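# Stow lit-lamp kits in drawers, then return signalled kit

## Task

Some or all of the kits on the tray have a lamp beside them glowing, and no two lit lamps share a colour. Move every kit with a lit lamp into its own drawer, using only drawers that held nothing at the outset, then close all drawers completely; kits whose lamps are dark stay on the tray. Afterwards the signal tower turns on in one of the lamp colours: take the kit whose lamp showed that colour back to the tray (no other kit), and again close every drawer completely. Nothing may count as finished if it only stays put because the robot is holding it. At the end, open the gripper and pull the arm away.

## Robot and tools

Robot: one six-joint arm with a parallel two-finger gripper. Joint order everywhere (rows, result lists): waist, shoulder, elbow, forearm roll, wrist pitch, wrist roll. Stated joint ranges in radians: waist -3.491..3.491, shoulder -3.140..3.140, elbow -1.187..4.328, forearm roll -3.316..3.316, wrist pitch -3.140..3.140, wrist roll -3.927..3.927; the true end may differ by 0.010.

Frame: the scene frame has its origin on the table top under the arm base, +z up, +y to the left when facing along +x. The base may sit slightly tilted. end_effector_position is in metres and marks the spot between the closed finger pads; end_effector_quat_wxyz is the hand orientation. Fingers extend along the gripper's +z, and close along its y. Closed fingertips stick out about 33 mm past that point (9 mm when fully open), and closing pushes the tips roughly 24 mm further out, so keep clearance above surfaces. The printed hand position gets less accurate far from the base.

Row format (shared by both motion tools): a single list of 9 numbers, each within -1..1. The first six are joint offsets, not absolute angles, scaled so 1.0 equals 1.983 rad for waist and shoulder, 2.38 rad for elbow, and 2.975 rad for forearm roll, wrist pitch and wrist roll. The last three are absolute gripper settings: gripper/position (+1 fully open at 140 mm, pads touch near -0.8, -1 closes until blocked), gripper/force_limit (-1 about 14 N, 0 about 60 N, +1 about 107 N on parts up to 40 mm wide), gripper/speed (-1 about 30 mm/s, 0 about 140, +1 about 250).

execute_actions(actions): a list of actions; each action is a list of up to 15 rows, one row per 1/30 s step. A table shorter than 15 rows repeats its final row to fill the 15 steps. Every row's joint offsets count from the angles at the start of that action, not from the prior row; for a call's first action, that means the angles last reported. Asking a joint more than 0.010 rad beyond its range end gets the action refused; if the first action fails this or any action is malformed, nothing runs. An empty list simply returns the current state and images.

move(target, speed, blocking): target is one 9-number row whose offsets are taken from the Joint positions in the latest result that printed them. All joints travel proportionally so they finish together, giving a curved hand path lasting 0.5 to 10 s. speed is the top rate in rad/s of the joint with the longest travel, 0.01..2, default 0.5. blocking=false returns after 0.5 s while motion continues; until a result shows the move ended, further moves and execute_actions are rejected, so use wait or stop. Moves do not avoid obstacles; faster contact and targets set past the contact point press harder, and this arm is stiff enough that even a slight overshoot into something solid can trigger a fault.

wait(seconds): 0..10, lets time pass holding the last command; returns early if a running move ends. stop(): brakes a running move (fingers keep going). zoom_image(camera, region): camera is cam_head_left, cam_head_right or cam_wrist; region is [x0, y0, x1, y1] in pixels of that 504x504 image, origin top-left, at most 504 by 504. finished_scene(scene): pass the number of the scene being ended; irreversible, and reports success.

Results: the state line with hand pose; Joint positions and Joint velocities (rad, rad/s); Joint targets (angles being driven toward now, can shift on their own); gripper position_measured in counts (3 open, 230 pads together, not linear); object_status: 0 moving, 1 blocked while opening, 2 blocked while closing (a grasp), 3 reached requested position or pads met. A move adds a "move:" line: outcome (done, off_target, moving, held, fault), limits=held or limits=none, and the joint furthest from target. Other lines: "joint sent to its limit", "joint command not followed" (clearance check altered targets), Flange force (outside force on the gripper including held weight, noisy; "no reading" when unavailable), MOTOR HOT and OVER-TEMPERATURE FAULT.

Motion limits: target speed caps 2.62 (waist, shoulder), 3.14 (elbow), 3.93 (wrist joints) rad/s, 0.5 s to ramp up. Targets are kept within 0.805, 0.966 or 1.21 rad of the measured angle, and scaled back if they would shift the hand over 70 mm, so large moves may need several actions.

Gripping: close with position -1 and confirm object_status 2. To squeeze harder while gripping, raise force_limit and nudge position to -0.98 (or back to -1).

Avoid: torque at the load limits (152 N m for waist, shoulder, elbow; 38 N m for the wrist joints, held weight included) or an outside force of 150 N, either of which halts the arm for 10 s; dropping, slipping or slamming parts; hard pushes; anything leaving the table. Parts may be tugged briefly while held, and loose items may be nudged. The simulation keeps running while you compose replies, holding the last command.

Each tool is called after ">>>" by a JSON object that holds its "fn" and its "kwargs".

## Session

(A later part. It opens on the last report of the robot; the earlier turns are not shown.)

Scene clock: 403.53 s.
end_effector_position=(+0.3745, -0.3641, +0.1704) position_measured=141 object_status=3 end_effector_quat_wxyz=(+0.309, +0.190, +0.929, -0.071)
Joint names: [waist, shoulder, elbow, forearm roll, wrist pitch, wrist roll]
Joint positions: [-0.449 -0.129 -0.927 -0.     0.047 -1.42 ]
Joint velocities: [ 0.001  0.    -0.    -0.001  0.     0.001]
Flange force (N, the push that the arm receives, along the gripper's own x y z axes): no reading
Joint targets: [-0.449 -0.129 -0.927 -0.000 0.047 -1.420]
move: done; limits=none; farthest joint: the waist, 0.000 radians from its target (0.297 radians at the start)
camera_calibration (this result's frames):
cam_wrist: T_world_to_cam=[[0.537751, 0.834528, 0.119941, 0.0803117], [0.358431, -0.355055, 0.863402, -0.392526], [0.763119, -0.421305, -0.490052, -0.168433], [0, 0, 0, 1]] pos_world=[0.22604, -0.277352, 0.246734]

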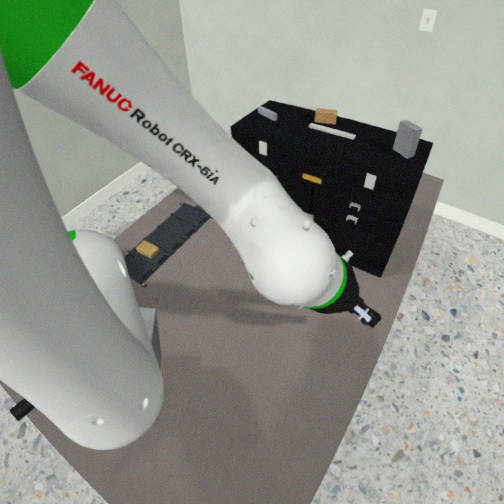

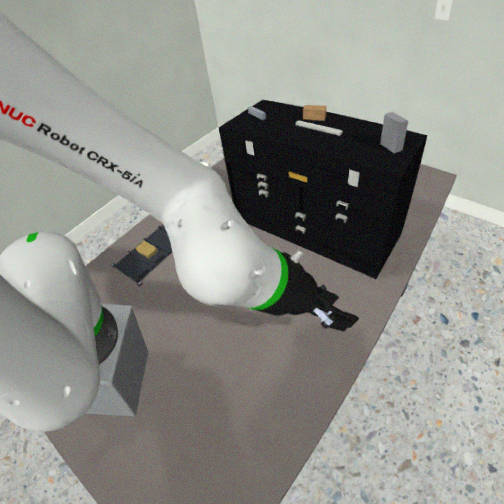

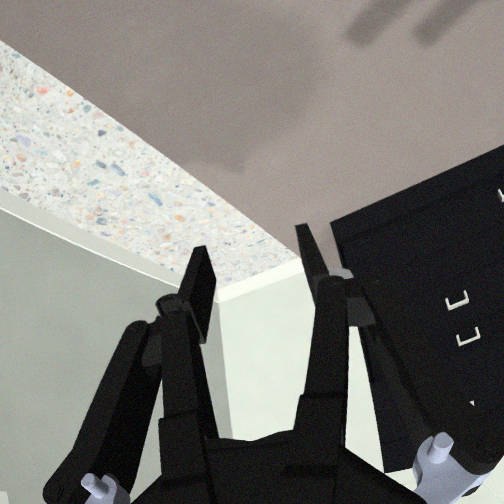

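>>> {"fn": "zoom_image", "kwargs": {"camera": "cam_head_right", "region": [160,130,250,220]}}

Region (160, 130, 250, 220) of cam_head_right's 504x504 image, scaled by 5.600, with more detail than that image has.

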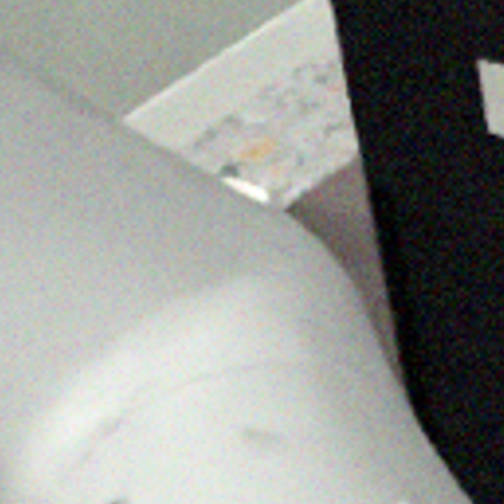

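Looks white → C1; will confirm on the way. Go to C1 mid, grip.

>>> {"fn": "move", "kwargs": {"target": [0.2693,0.115,0.0017,0,0.0756,-0.0501,-0.1,-0.4,-0.7]}}

>>> {"fn": "move", "kwargs": {"target": [0,0.0645,0.0832,0,-0.0235,0,-0.1,-0.4,-0.7], "speed": 0.15}}

>>> {"fn": "move", "kwargs": {"target": [0,0,0,0,0,0,-1,-0.4,-0.7]}}

Scene clock: 409.77 s.
end_effector_position=(+0.5205, -0.1145, +0.1342) position_measured=141 object_status=3 end_effector_quat_wxyz=(+0.344, +0.024, +0.936, +0.074)
Joint names: [waist, shoulder, elbow, forearm roll, wrist pitch, wrist roll]
Joint positions: [ 0.085  0.099 -0.923 -0.     0.272 -1.569]
Joint velocities: [-0.001 -0.     0.     0.     0.     0.   ]
Flange force (N, the push that the arm receives, along the gripper's own x y z axes): no reading
Joint targets: [0.085 0.099 -0.923 -0.000 0.272 -1.569]
move: done; limits=none; farthest joint: the waist, 0.000 radians from its target (0.534 radians at the start)
camera_calibration (this result's frames):
cam_wrist: T_world_to_cam=[[0.149859, 0.944387, 0.292703, -0.0108755], [0.418332, -0.328806, 0.846691, -0.350862], [0.895846, -0.00443708, -0.444342, -0.219917], [0, 0, 0, 1]] pos_world=[0.345418, -0.10607, 0.202536]

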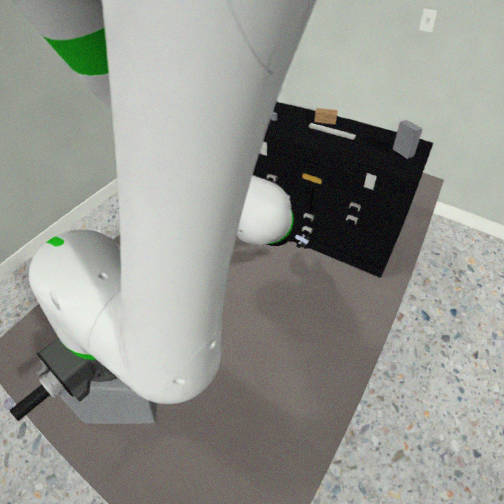

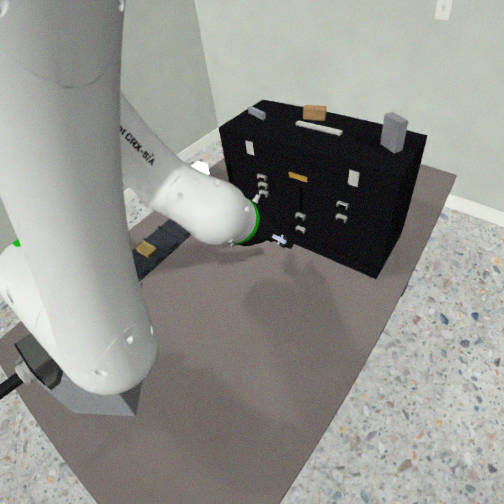

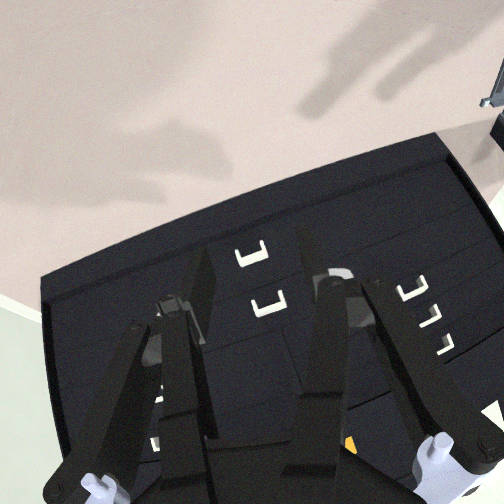

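Scene clock: 411.43 s.
end_effector_position=(+0.5978, -0.1140, +0.1335) position_measured=141 object_status=3 end_effector_quat_wxyz=(+0.344, +0.024, +0.936, +0.074)
Joint names: [waist, shoulder, elbow, forearm roll, wrist pitch, wrist roll]
Joint positions: [ 0.085  0.227 -0.725 -0.     0.202 -1.569]
Joint velocities: [ 0.001 -0.001  0.001 -0.    -0.    -0.002]
Flange force (N, the push that the arm receives, along the gripper's own x y z axes): no reading
Joint targets: [0.085 0.227 -0.725 -0.000 0.202 -1.569]
move: done; limits=none; farthest joint: the waist, 0.000 radians from its target (0.000 radians at the start)
camera_calibration (this result's frames):
cam_wrist: T_world_to_cam=[[0.149811, 0.944379, 0.292753, -0.0226332], [0.418189, -0.328829, 0.846752, -0.382407], [0.895921, -0.00442666, -0.444191, -0.289551], [0, 0, 0, 1]] pos_world=[0.422724, -0.105654, 0.201814]

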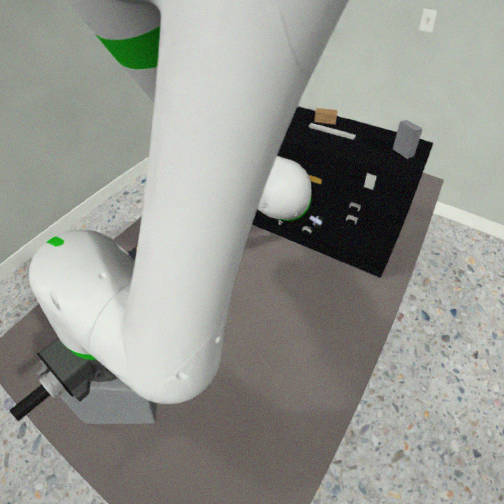

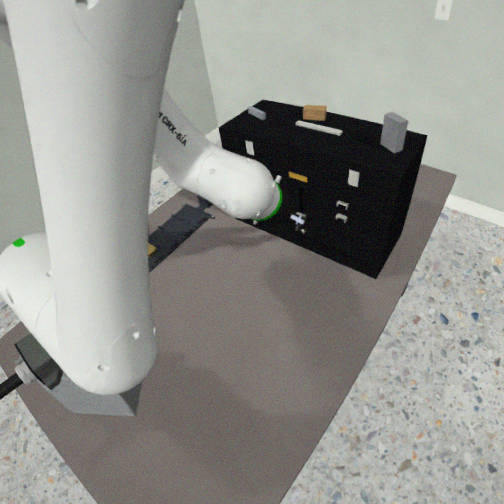

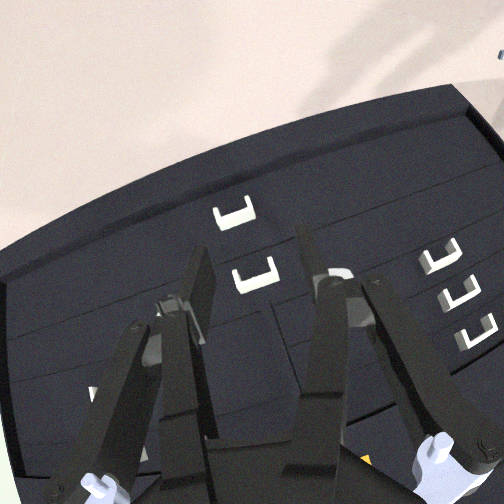

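Scene clock: 412.17 s.
end_effector_position=(+0.5977, -0.1142, +0.1335) position_measured=192 object_status=2 end_effector_quat_wxyz=(+0.344, +0.025, +0.936, +0.074)
Joint names: [waist, shoulder, elbow, forearm roll, wrist pitch, wrist roll]
Joint positions: [ 0.085  0.227 -0.725 -0.001  0.202 -1.569]
Joint velocities: [-0.    -0.001  0.     0.     0.     0.001]
Flange force (N, the push that the arm receives, along the gripper's own x y z axes): no reading
Joint targets: [0.085 0.227 -0.725 -0.000 0.202 -1.569]
move: done; limits=none; farthest joint: the forearm roll, 0.001 radians from its target (0.000 radians at the start)
camera_calibration (this result's frames):
cam_wrist: T_world_to_cam=[[0.150182, 0.944305, 0.292801, -0.0227161], [0.418115, -0.329036, 0.846708, -0.382385], [0.895894, -0.00473583, -0.444243, -0.289538], [0, 0, 0, 1]] pos_world=[0.422688, -0.105739, 0.201794]

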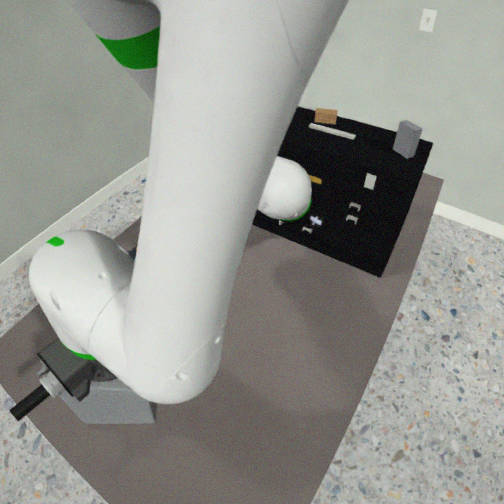

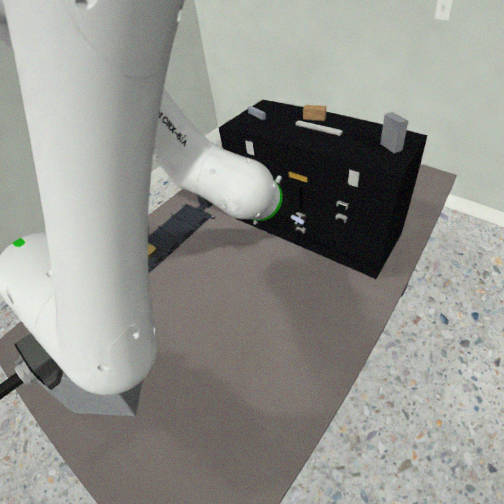

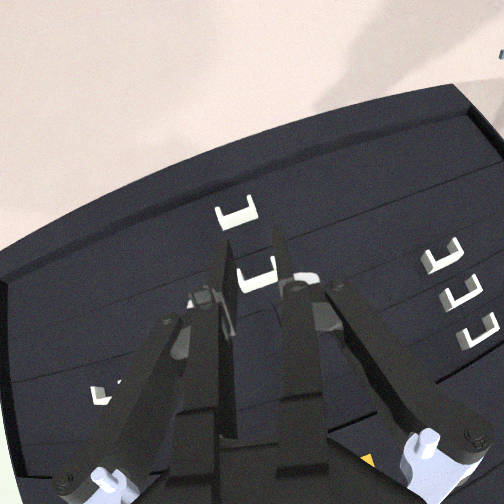

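>>> {"fn": "move", "kwargs": {"target": [0,-0.0645,-0.0832,0,0.0235,0,-1,-0.4,-0.7], "speed": 0.12}}

>>> {"fn": "move", "kwargs": {"target": [-0.002,-0.059,-0.0668,0,0.0138,0,-1,-0.4,-0.7], "speed": 0.12}}

>>> {"fn": "move", "kwargs": {"target": [0,0,0,0,0,0,-0.1,-0.4,-0.7]}}

>>> {"fn": "move", "kwargs": {"target": [0,-0.0792,-0.0076,0,-0.163,0,-0.1,-0.4,-0.7]}}

>>> {"fn": "move", "kwargs": {"target": [0.1422,0.0156,0.192,0.0718,-0.2834,-0.1308,0.3,-0.2,-0.5]}}

>>> {"fn": "move", "kwargs": {"target": [0,0.1513,0.126,0,0,0,0.3,-0.2,-0.5], "speed": 0.3}}

>>> {"fn": "move", "kwargs": {"target": [-0.012,0.058,-0.01,0.008,0.047,-0.0056,0.3,-0.2,-0.5], "speed": 0.15}}

Scene clock: 420.50 s.
end_effector_position=(+0.5204, -0.1146, +0.1342) position_measured=192 object_status=2 end_effector_quat_wxyz=(+0.344, +0.025, +0.936, +0.074)
Joint names: [waist, shoulder, elbow, forearm roll, wrist pitch, wrist roll]
Joint positions: [ 0.085  0.099 -0.923 -0.001  0.272 -1.569]
Joint velocities: [-0.    -0.001 -0.    -0.     0.     0.   ]
Flange force (N, the push that the arm receives, along the gripper's own x y z axes): no reading
Joint targets: [0.085 0.099 -0.923 -0.001 0.272 -1.569]
move: done; limits=none; farthest joint: the waist, 0.000 radians from its target (0.000 radians at the start)
camera_calibration (this result's frames):
cam_wrist: T_world_to_cam=[[0.150261, 0.944305, 0.292762, -0.0109642], [0.418238, -0.329036, 0.846648, -0.350839], [0.895823, -0.00477376, -0.444386, -0.21991], [0, 0, 0, 1]] pos_world=[0.345382, -0.106135, 0.202522]

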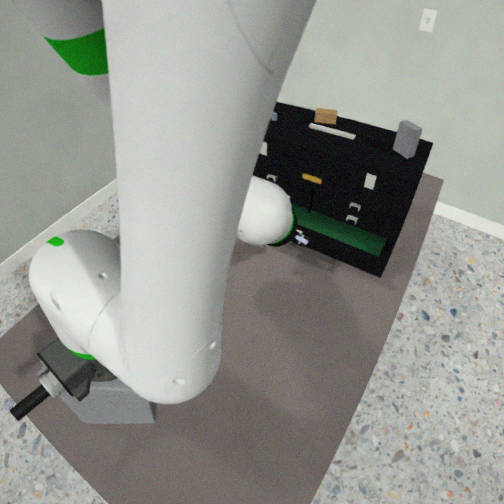

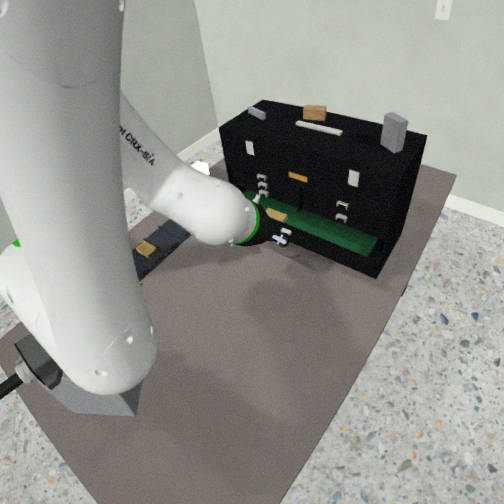

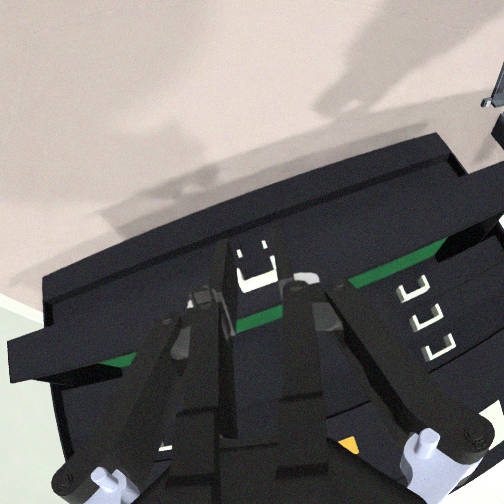

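Scene clock: 422.17 s.
end_effector_position=(+0.4558, -0.1166, +0.1339) position_measured=192 object_status=2 end_effector_quat_wxyz=(+0.344, +0.026, +0.936, +0.073)
Joint names: [waist, shoulder, elbow, forearm roll, wrist pitch, wrist roll]
Joint positions: [ 0.081 -0.018 -1.082 -0.001  0.313 -1.569]
Joint velocities: [-0.001  0.001 -0.001  0.001 -0.     0.001]
Flange force (N, the push that the arm receives, along the gripper's own x y z axes): no reading
Joint targets: [0.081 -0.018 -1.082 -0.001 0.313 -1.569]
move: done; limits=none; farthest joint: the waist, 0.000 radians from its target (0.004 radians at the start)
camera_calibration (this result's frames):
cam_wrist: T_world_to_cam=[[0.154236, 0.943873, 0.292088, -0.00102127], [0.418235, -0.330203, 0.846194, -0.324347], [0.895148, -0.0083524, -0.44569, -0.162078], [0, 0, 0, 1]] pos_world=[0.280895, -0.10749, 0.202523]

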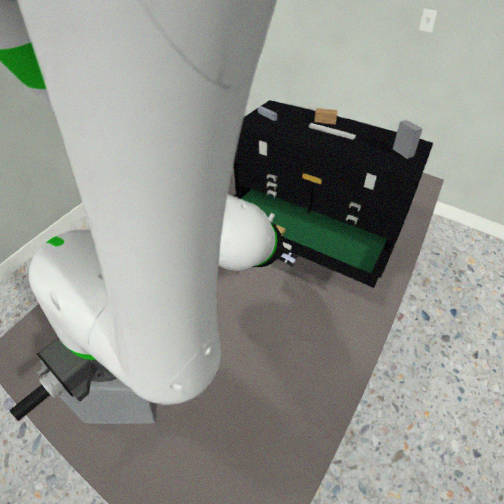

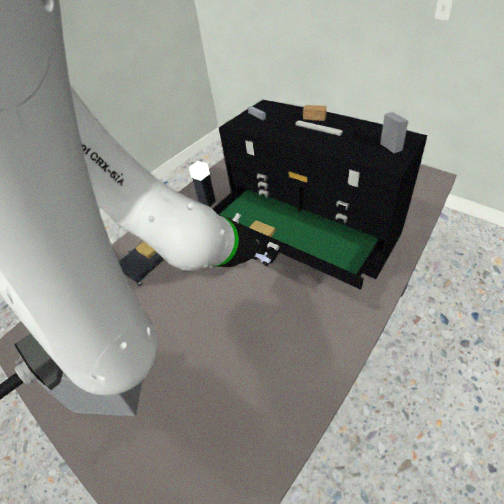

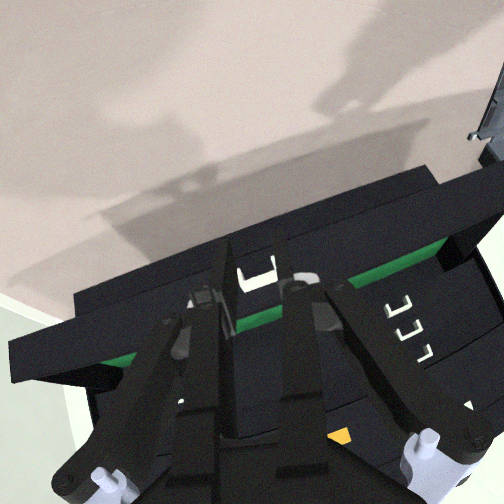

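Scene clock: 422.90 s.
end_effector_position=(+0.4558, -0.1166, +0.1339) position_measured=141 object_status=3 end_effector_quat_wxyz=(+0.344, +0.026, +0.936, +0.073)
Joint names: [waist, shoulder, elbow, forearm roll, wrist pitch, wrist roll]
Joint positions: [ 0.081 -0.018 -1.082 -0.001  0.313 -1.569]
Joint velocities: [ 0.001  0.     0.     0.    -0.     0.001]
Flange force (N, the push that the arm receives, along the gripper's own x y z axes): no reading
Joint targets: [0.081 -0.018 -1.082 -0.001 0.313 -1.569]
move: done; limits=none; farthest joint: the waist, 0.000 radians from its target (0.000 radians at the start)
camera_calibration (this result's frames):
cam_wrist: T_world_to_cam=[[0.154233, 0.943872, 0.292092, -0.00102207], [0.418209, -0.330205, 0.846207, -0.32435], [0.895161, -0.00835768, -0.445664, -0.162085], [0, 0, 0, 1]] pos_world=[0.280896, -0.107492, 0.202531]

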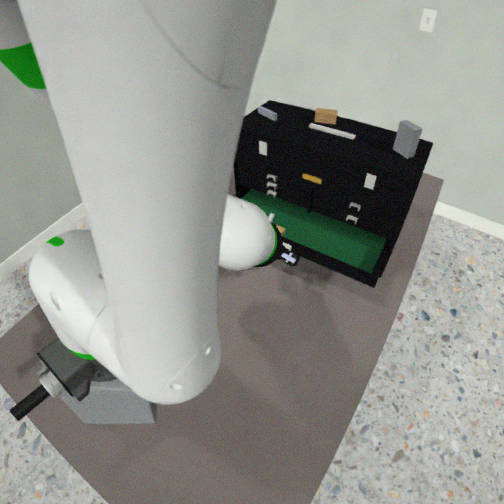

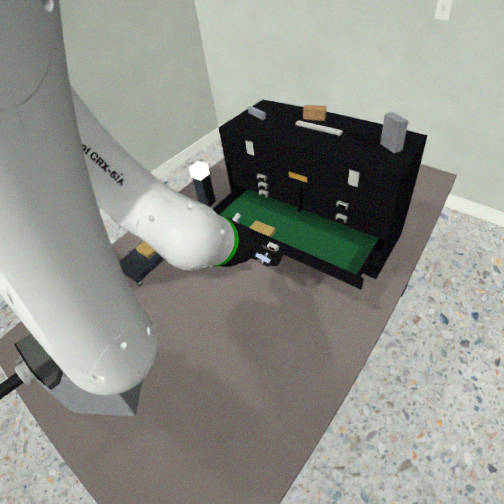

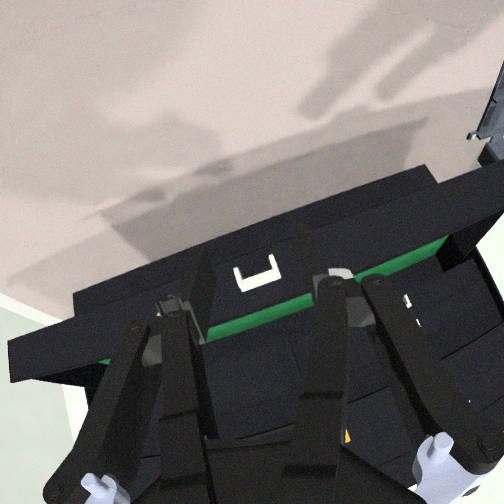

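Scene clock: 424.33 s.
end_effector_position=(+0.3392, -0.1111, +0.1000) position_measured=141 object_status=3 end_effector_quat_wxyz=(+0.178, +0.013, +0.981, +0.077)
Joint names: [waist, shoulder, elbow, forearm roll, wrist pitch, wrist roll]
Joint positions: [ 0.081 -0.175 -1.1   -0.001 -0.172 -1.569]
Joint velocities: [ 0.     0.    -0.     0.    -0.001 -0.   ]
Flange force (N, the push that the arm receives, along the gripper's own x y z axes): no reading
Joint targets: [0.081 -0.175 -1.100 -0.001 -0.172 -1.569]
move: done; limits=none; farthest joint: the waist, 0.000 radians from its target (0.000 radians at the start)
camera_calibration (this result's frames):
cam_wrist: T_world_to_cam=[[0.193111, 0.953223, 0.232537, 0.0155073], [0.694278, -0.300218, 0.6541, -0.316097], [0.693315, 0.0351315, -0.719777, 0.0279171], [0, 0, 0, 1]] pos_world=[0.197109, -0.110661, 0.223247]

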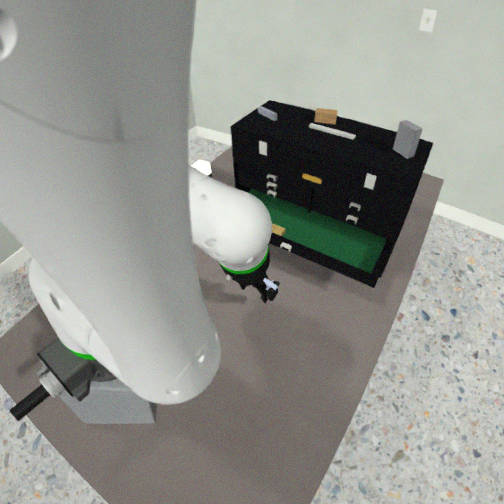

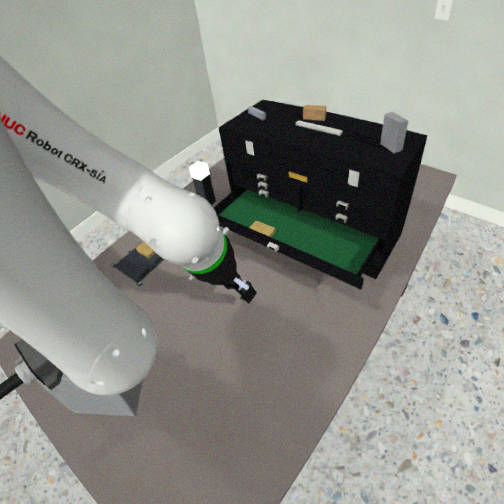

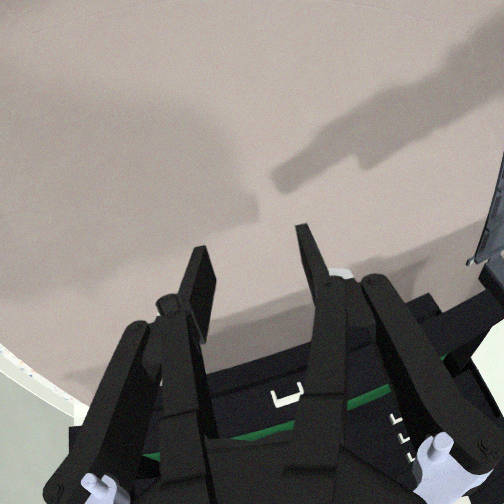

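Scene clock: 426.47 s.
end_effector_position=(+0.3984, -0.0859, +0.2306) position_measured=91 object_status=3 end_effector_quat_wxyz=(-0.000, -0.006, +1.000, +0.001)
Joint names: [waist, shoulder, elbow, forearm roll, wrist pitch, wrist roll]
Joint positions: [ 0.363 -0.144 -0.643  0.213 -1.015 -1.958]
Joint velocities: [ 0.002 -0.001  0.     0.001 -0.001 -0.   ]
Flange force (N, the push that the arm receives, along the gripper's own x y z axes): [7.0 5.2 0.5]
Joint targets: [0.363 -0.144 -0.643 0.213 -1.015 -1.958]
move: done; limits=none; farthest joint: the waist, 0.000 radians from its target (0.282 radians at the start)
camera_calibration (this result's frames):
cam_wrist: T_world_to_cam=[[0.199649, 0.979819, 0.00977718, 0.000705856], [0.895337, -0.186471, 0.404475, -0.447915], [0.398135, -0.0719989, -0.914497, 0.233296], [0, 0, 0, 1]] pos_world=[0.30801, -0.0674174, 0.394512]

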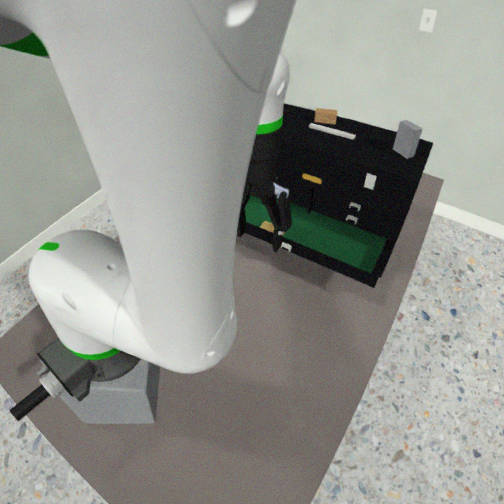

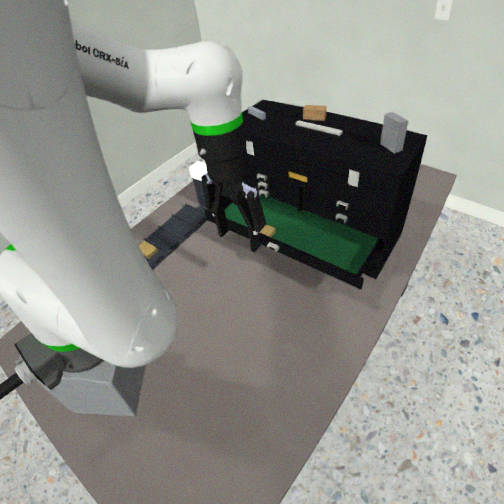

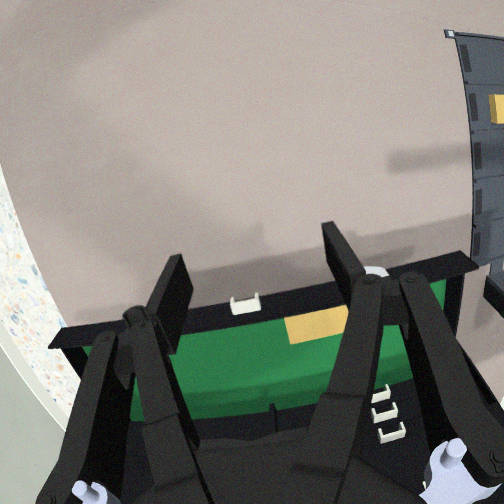

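Scene clock: 427.87 s.
end_effector_position=(+0.5152, -0.0501, +0.2218) position_measured=91 object_status=3 end_effector_quat_wxyz=(-0.000, -0.006, +1.000, +0.001)
Joint names: [waist, shoulder, elbow, forearm roll, wrist pitch, wrist roll]
Joint positions: [ 0.363  0.156 -0.344  0.213 -1.015 -1.958]
Joint velocities: [ 0.     0.001  0.     0.    -0.     0.001]
Flange force (N, the push that the arm receives, along the gripper's own x y z axes): [9.0 4.2 1.7]
Joint targets: [0.363 0.156 -0.344 0.213 -1.015 -1.958]
move: done; limits=none; farthest joint: the shoulder, 0.001 radians from its target (0.301 radians at the start)
camera_calibration (this result's frames):
cam_wrist: T_world_to_cam=[[0.199612, 0.979827, 0.00970591, -0.0575997], [0.895404, -0.186419, 0.404352, -0.542207], [0.398004, -0.0720228, -0.914552, 0.181389], [0, 0, 0, 1]] pos_world=[0.424798, -0.0315755, 0.385691]

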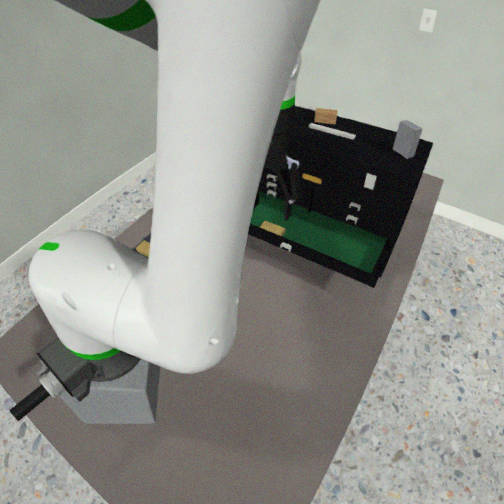

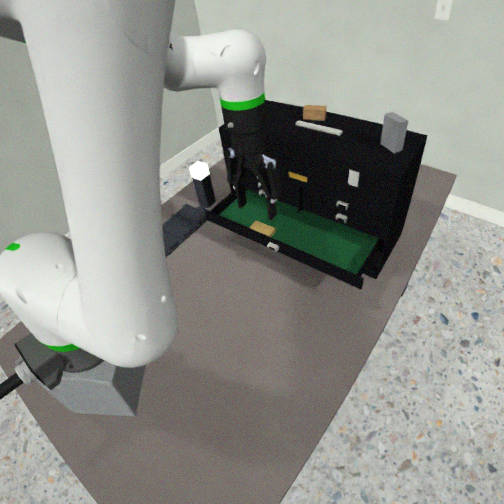

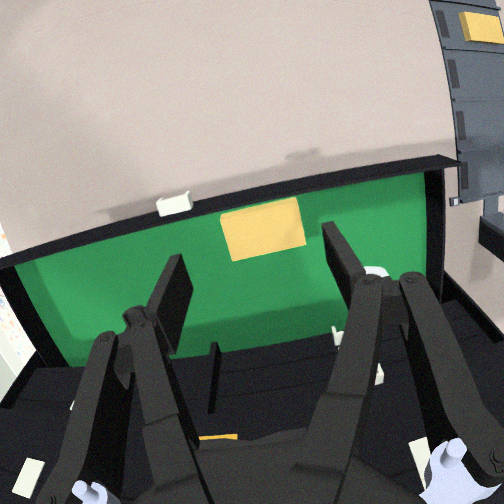

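Scene clock: 429.13 s.
end_effector_position=(+0.5266, -0.0469, +0.1601) position_measured=91 object_status=3 end_effector_quat_wxyz=(+0.000, -0.005, +1.000, -0.000)
Joint names: [waist, shoulder, elbow, forearm roll, wrist pitch, wrist roll]
Joint positions: [ 0.339  0.271 -0.367  0.237 -0.875 -1.974]
Joint velocities: [ 0.     0.    -0.     0.     0.001 -0.   ]
Flange force (N, the push that the arm receives, along the gripper's own x y z axes): [7.2 2.7 0.2]
Joint targets: [0.339 0.271 -0.367 0.237 -0.875 -1.974]
move: done; limits=none; farthest joint: the waist, 0.000 radians from its target (0.024 radians at the start)
camera_calibration (this result's frames):
cam_wrist: T_world_to_cam=[[0.200617, 0.979638, 0.00792824, -0.0626787], [0.894842, -0.186534, 0.40554, -0.526812], [0.398762, -0.0742636, -0.914043, 0.120086], [0, 0, 0, 1]] pos_world=[0.436102, -0.0279476, 0.323904]

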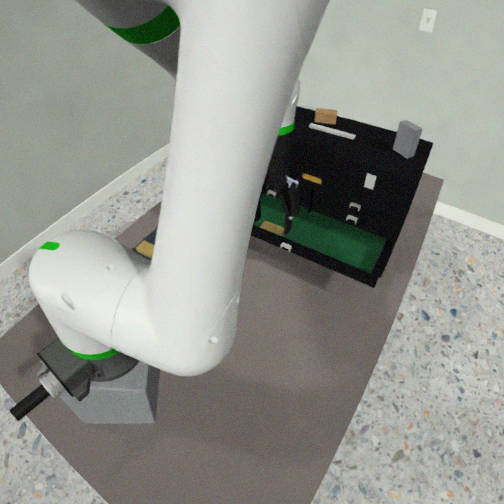

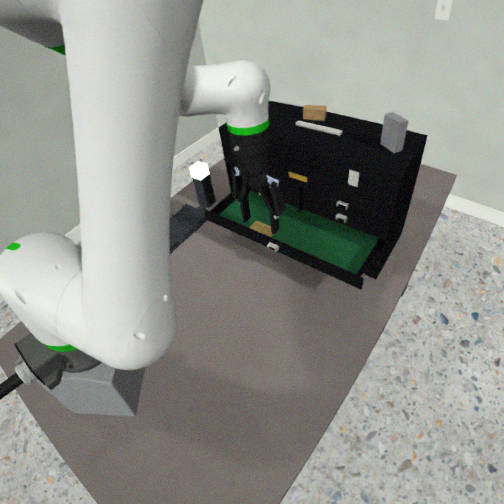

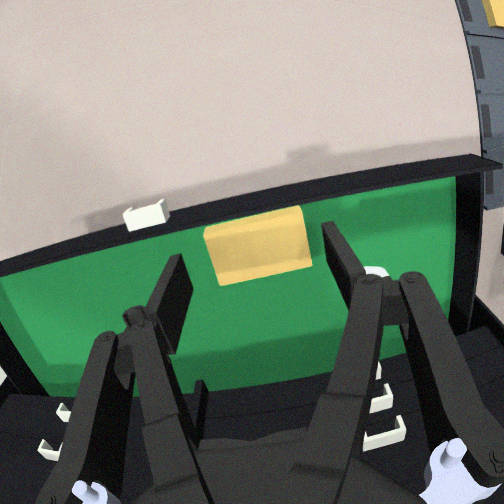

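>>> {"fn": "move", "kwargs": {"target": [-0.0015,0.015,-0.0075,0.0026,0.016,-0.003,0.3,-0.2,-0.5], "speed": 0.06}}

>>> {"fn": "move", "kwargs": {"target": [0,0,0,0,0,0,-1,-0.2,-0.5]}}

Scene clock: 433.43 s.
end_effector_position=(+0.5252, -0.0442, +0.1406) position_measured=91 object_status=3 end_effector_quat_wxyz=(+0.000, -0.006, +1.000, +0.001)
Joint names: [waist, shoulder, elbow, forearm roll, wrist pitch, wrist roll]
Joint positions: [ 0.336  0.3   -0.385  0.245 -0.828 -1.983]
Joint velocities: [ 0.    -0.001  0.     0.     0.     0.001]
Flange force (N, the push that the arm receives, along the gripper's own x y z axes): [7.5 3.4 0.7]
Joint targets: [0.336 0.300 -0.385 0.245 -0.828 -1.983]
move: done; limits=none; farthest joint: the waist, 0.000 radians from its target (0.003 radians at the start)
camera_calibration (this result's frames):
cam_wrist: T_world_to_cam=[[0.198868, 0.979979, 0.00965022, -0.0641783], [0.895119, -0.185639, 0.405339, -0.517168], [0.399015, -0.0719711, -0.914115, 0.10294], [0, 0, 0, 1]] pos_world=[0.434615, -0.0257046, 0.304347]

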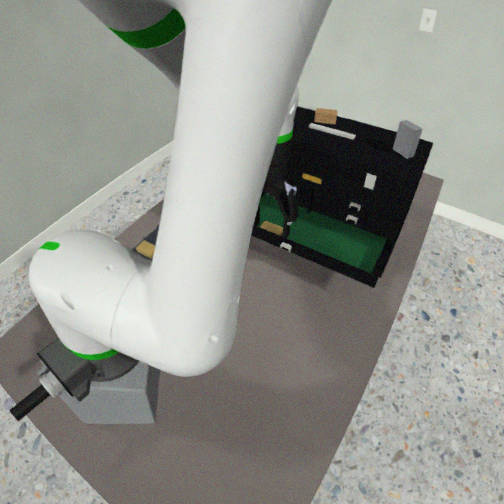

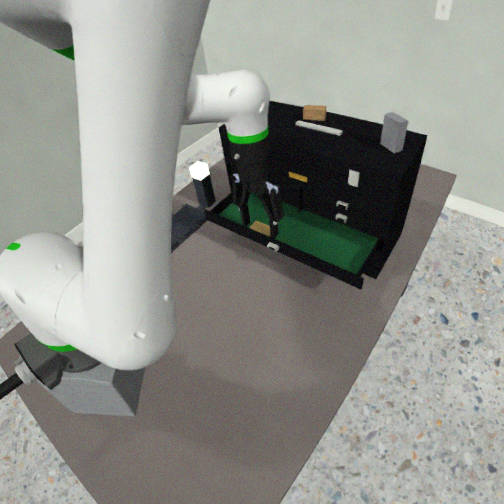

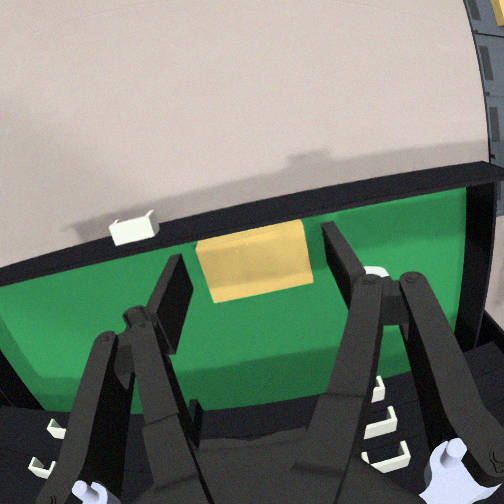

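Scene clock: 433.97 s.
end_effector_position=(+0.5252, -0.0442, +0.1406) position_measured=132 object_status=2 end_effector_quat_wxyz=(+0.000, -0.006, +1.000, +0.000)
Joint names: [waist, shoulder, elbow, forearm roll, wrist pitch, wrist roll]
Joint positions: [ 0.336  0.3   -0.385  0.245 -0.828 -1.983]
Joint velocities: [ 0.  0. -0.  0. -0.  0.]
Flange force (N, the push that the arm receives, along the gripper's own x y z axes): [9.0 3.5 -7.7]
Joint targets: [0.336 0.300 -0.385 0.245 -0.828 -1.983]
move: done; limits=none; farthest joint: the waist, 0.000 radians from its target (0.000 radians at the start)
camera_calibration (this result's frames):
cam_wrist: T_world_to_cam=[[0.198839, 0.979985, 0.00962426, -0.0641517], [0.895119, -0.1856, 0.405358, -0.517178], [0.399031, -0.071986, -0.914107, 0.102927], [0, 0, 0, 1]] pos_world=[0.434621, -0.0257115, 0.304346]

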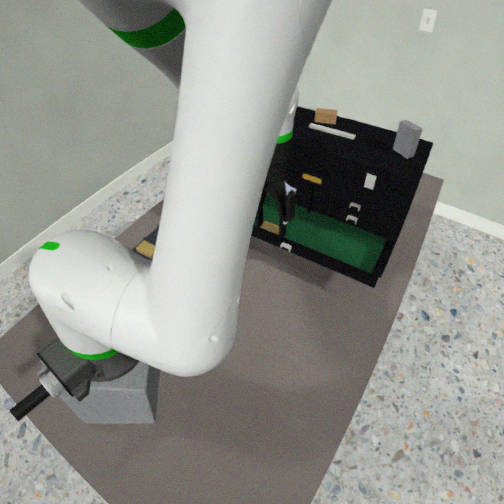

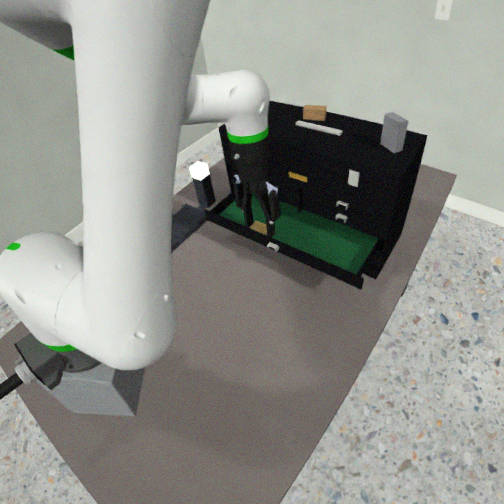

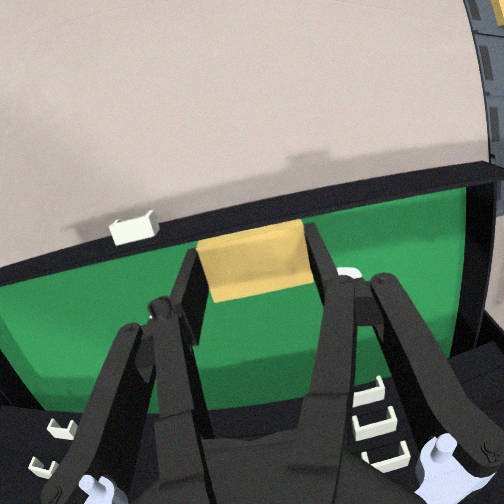

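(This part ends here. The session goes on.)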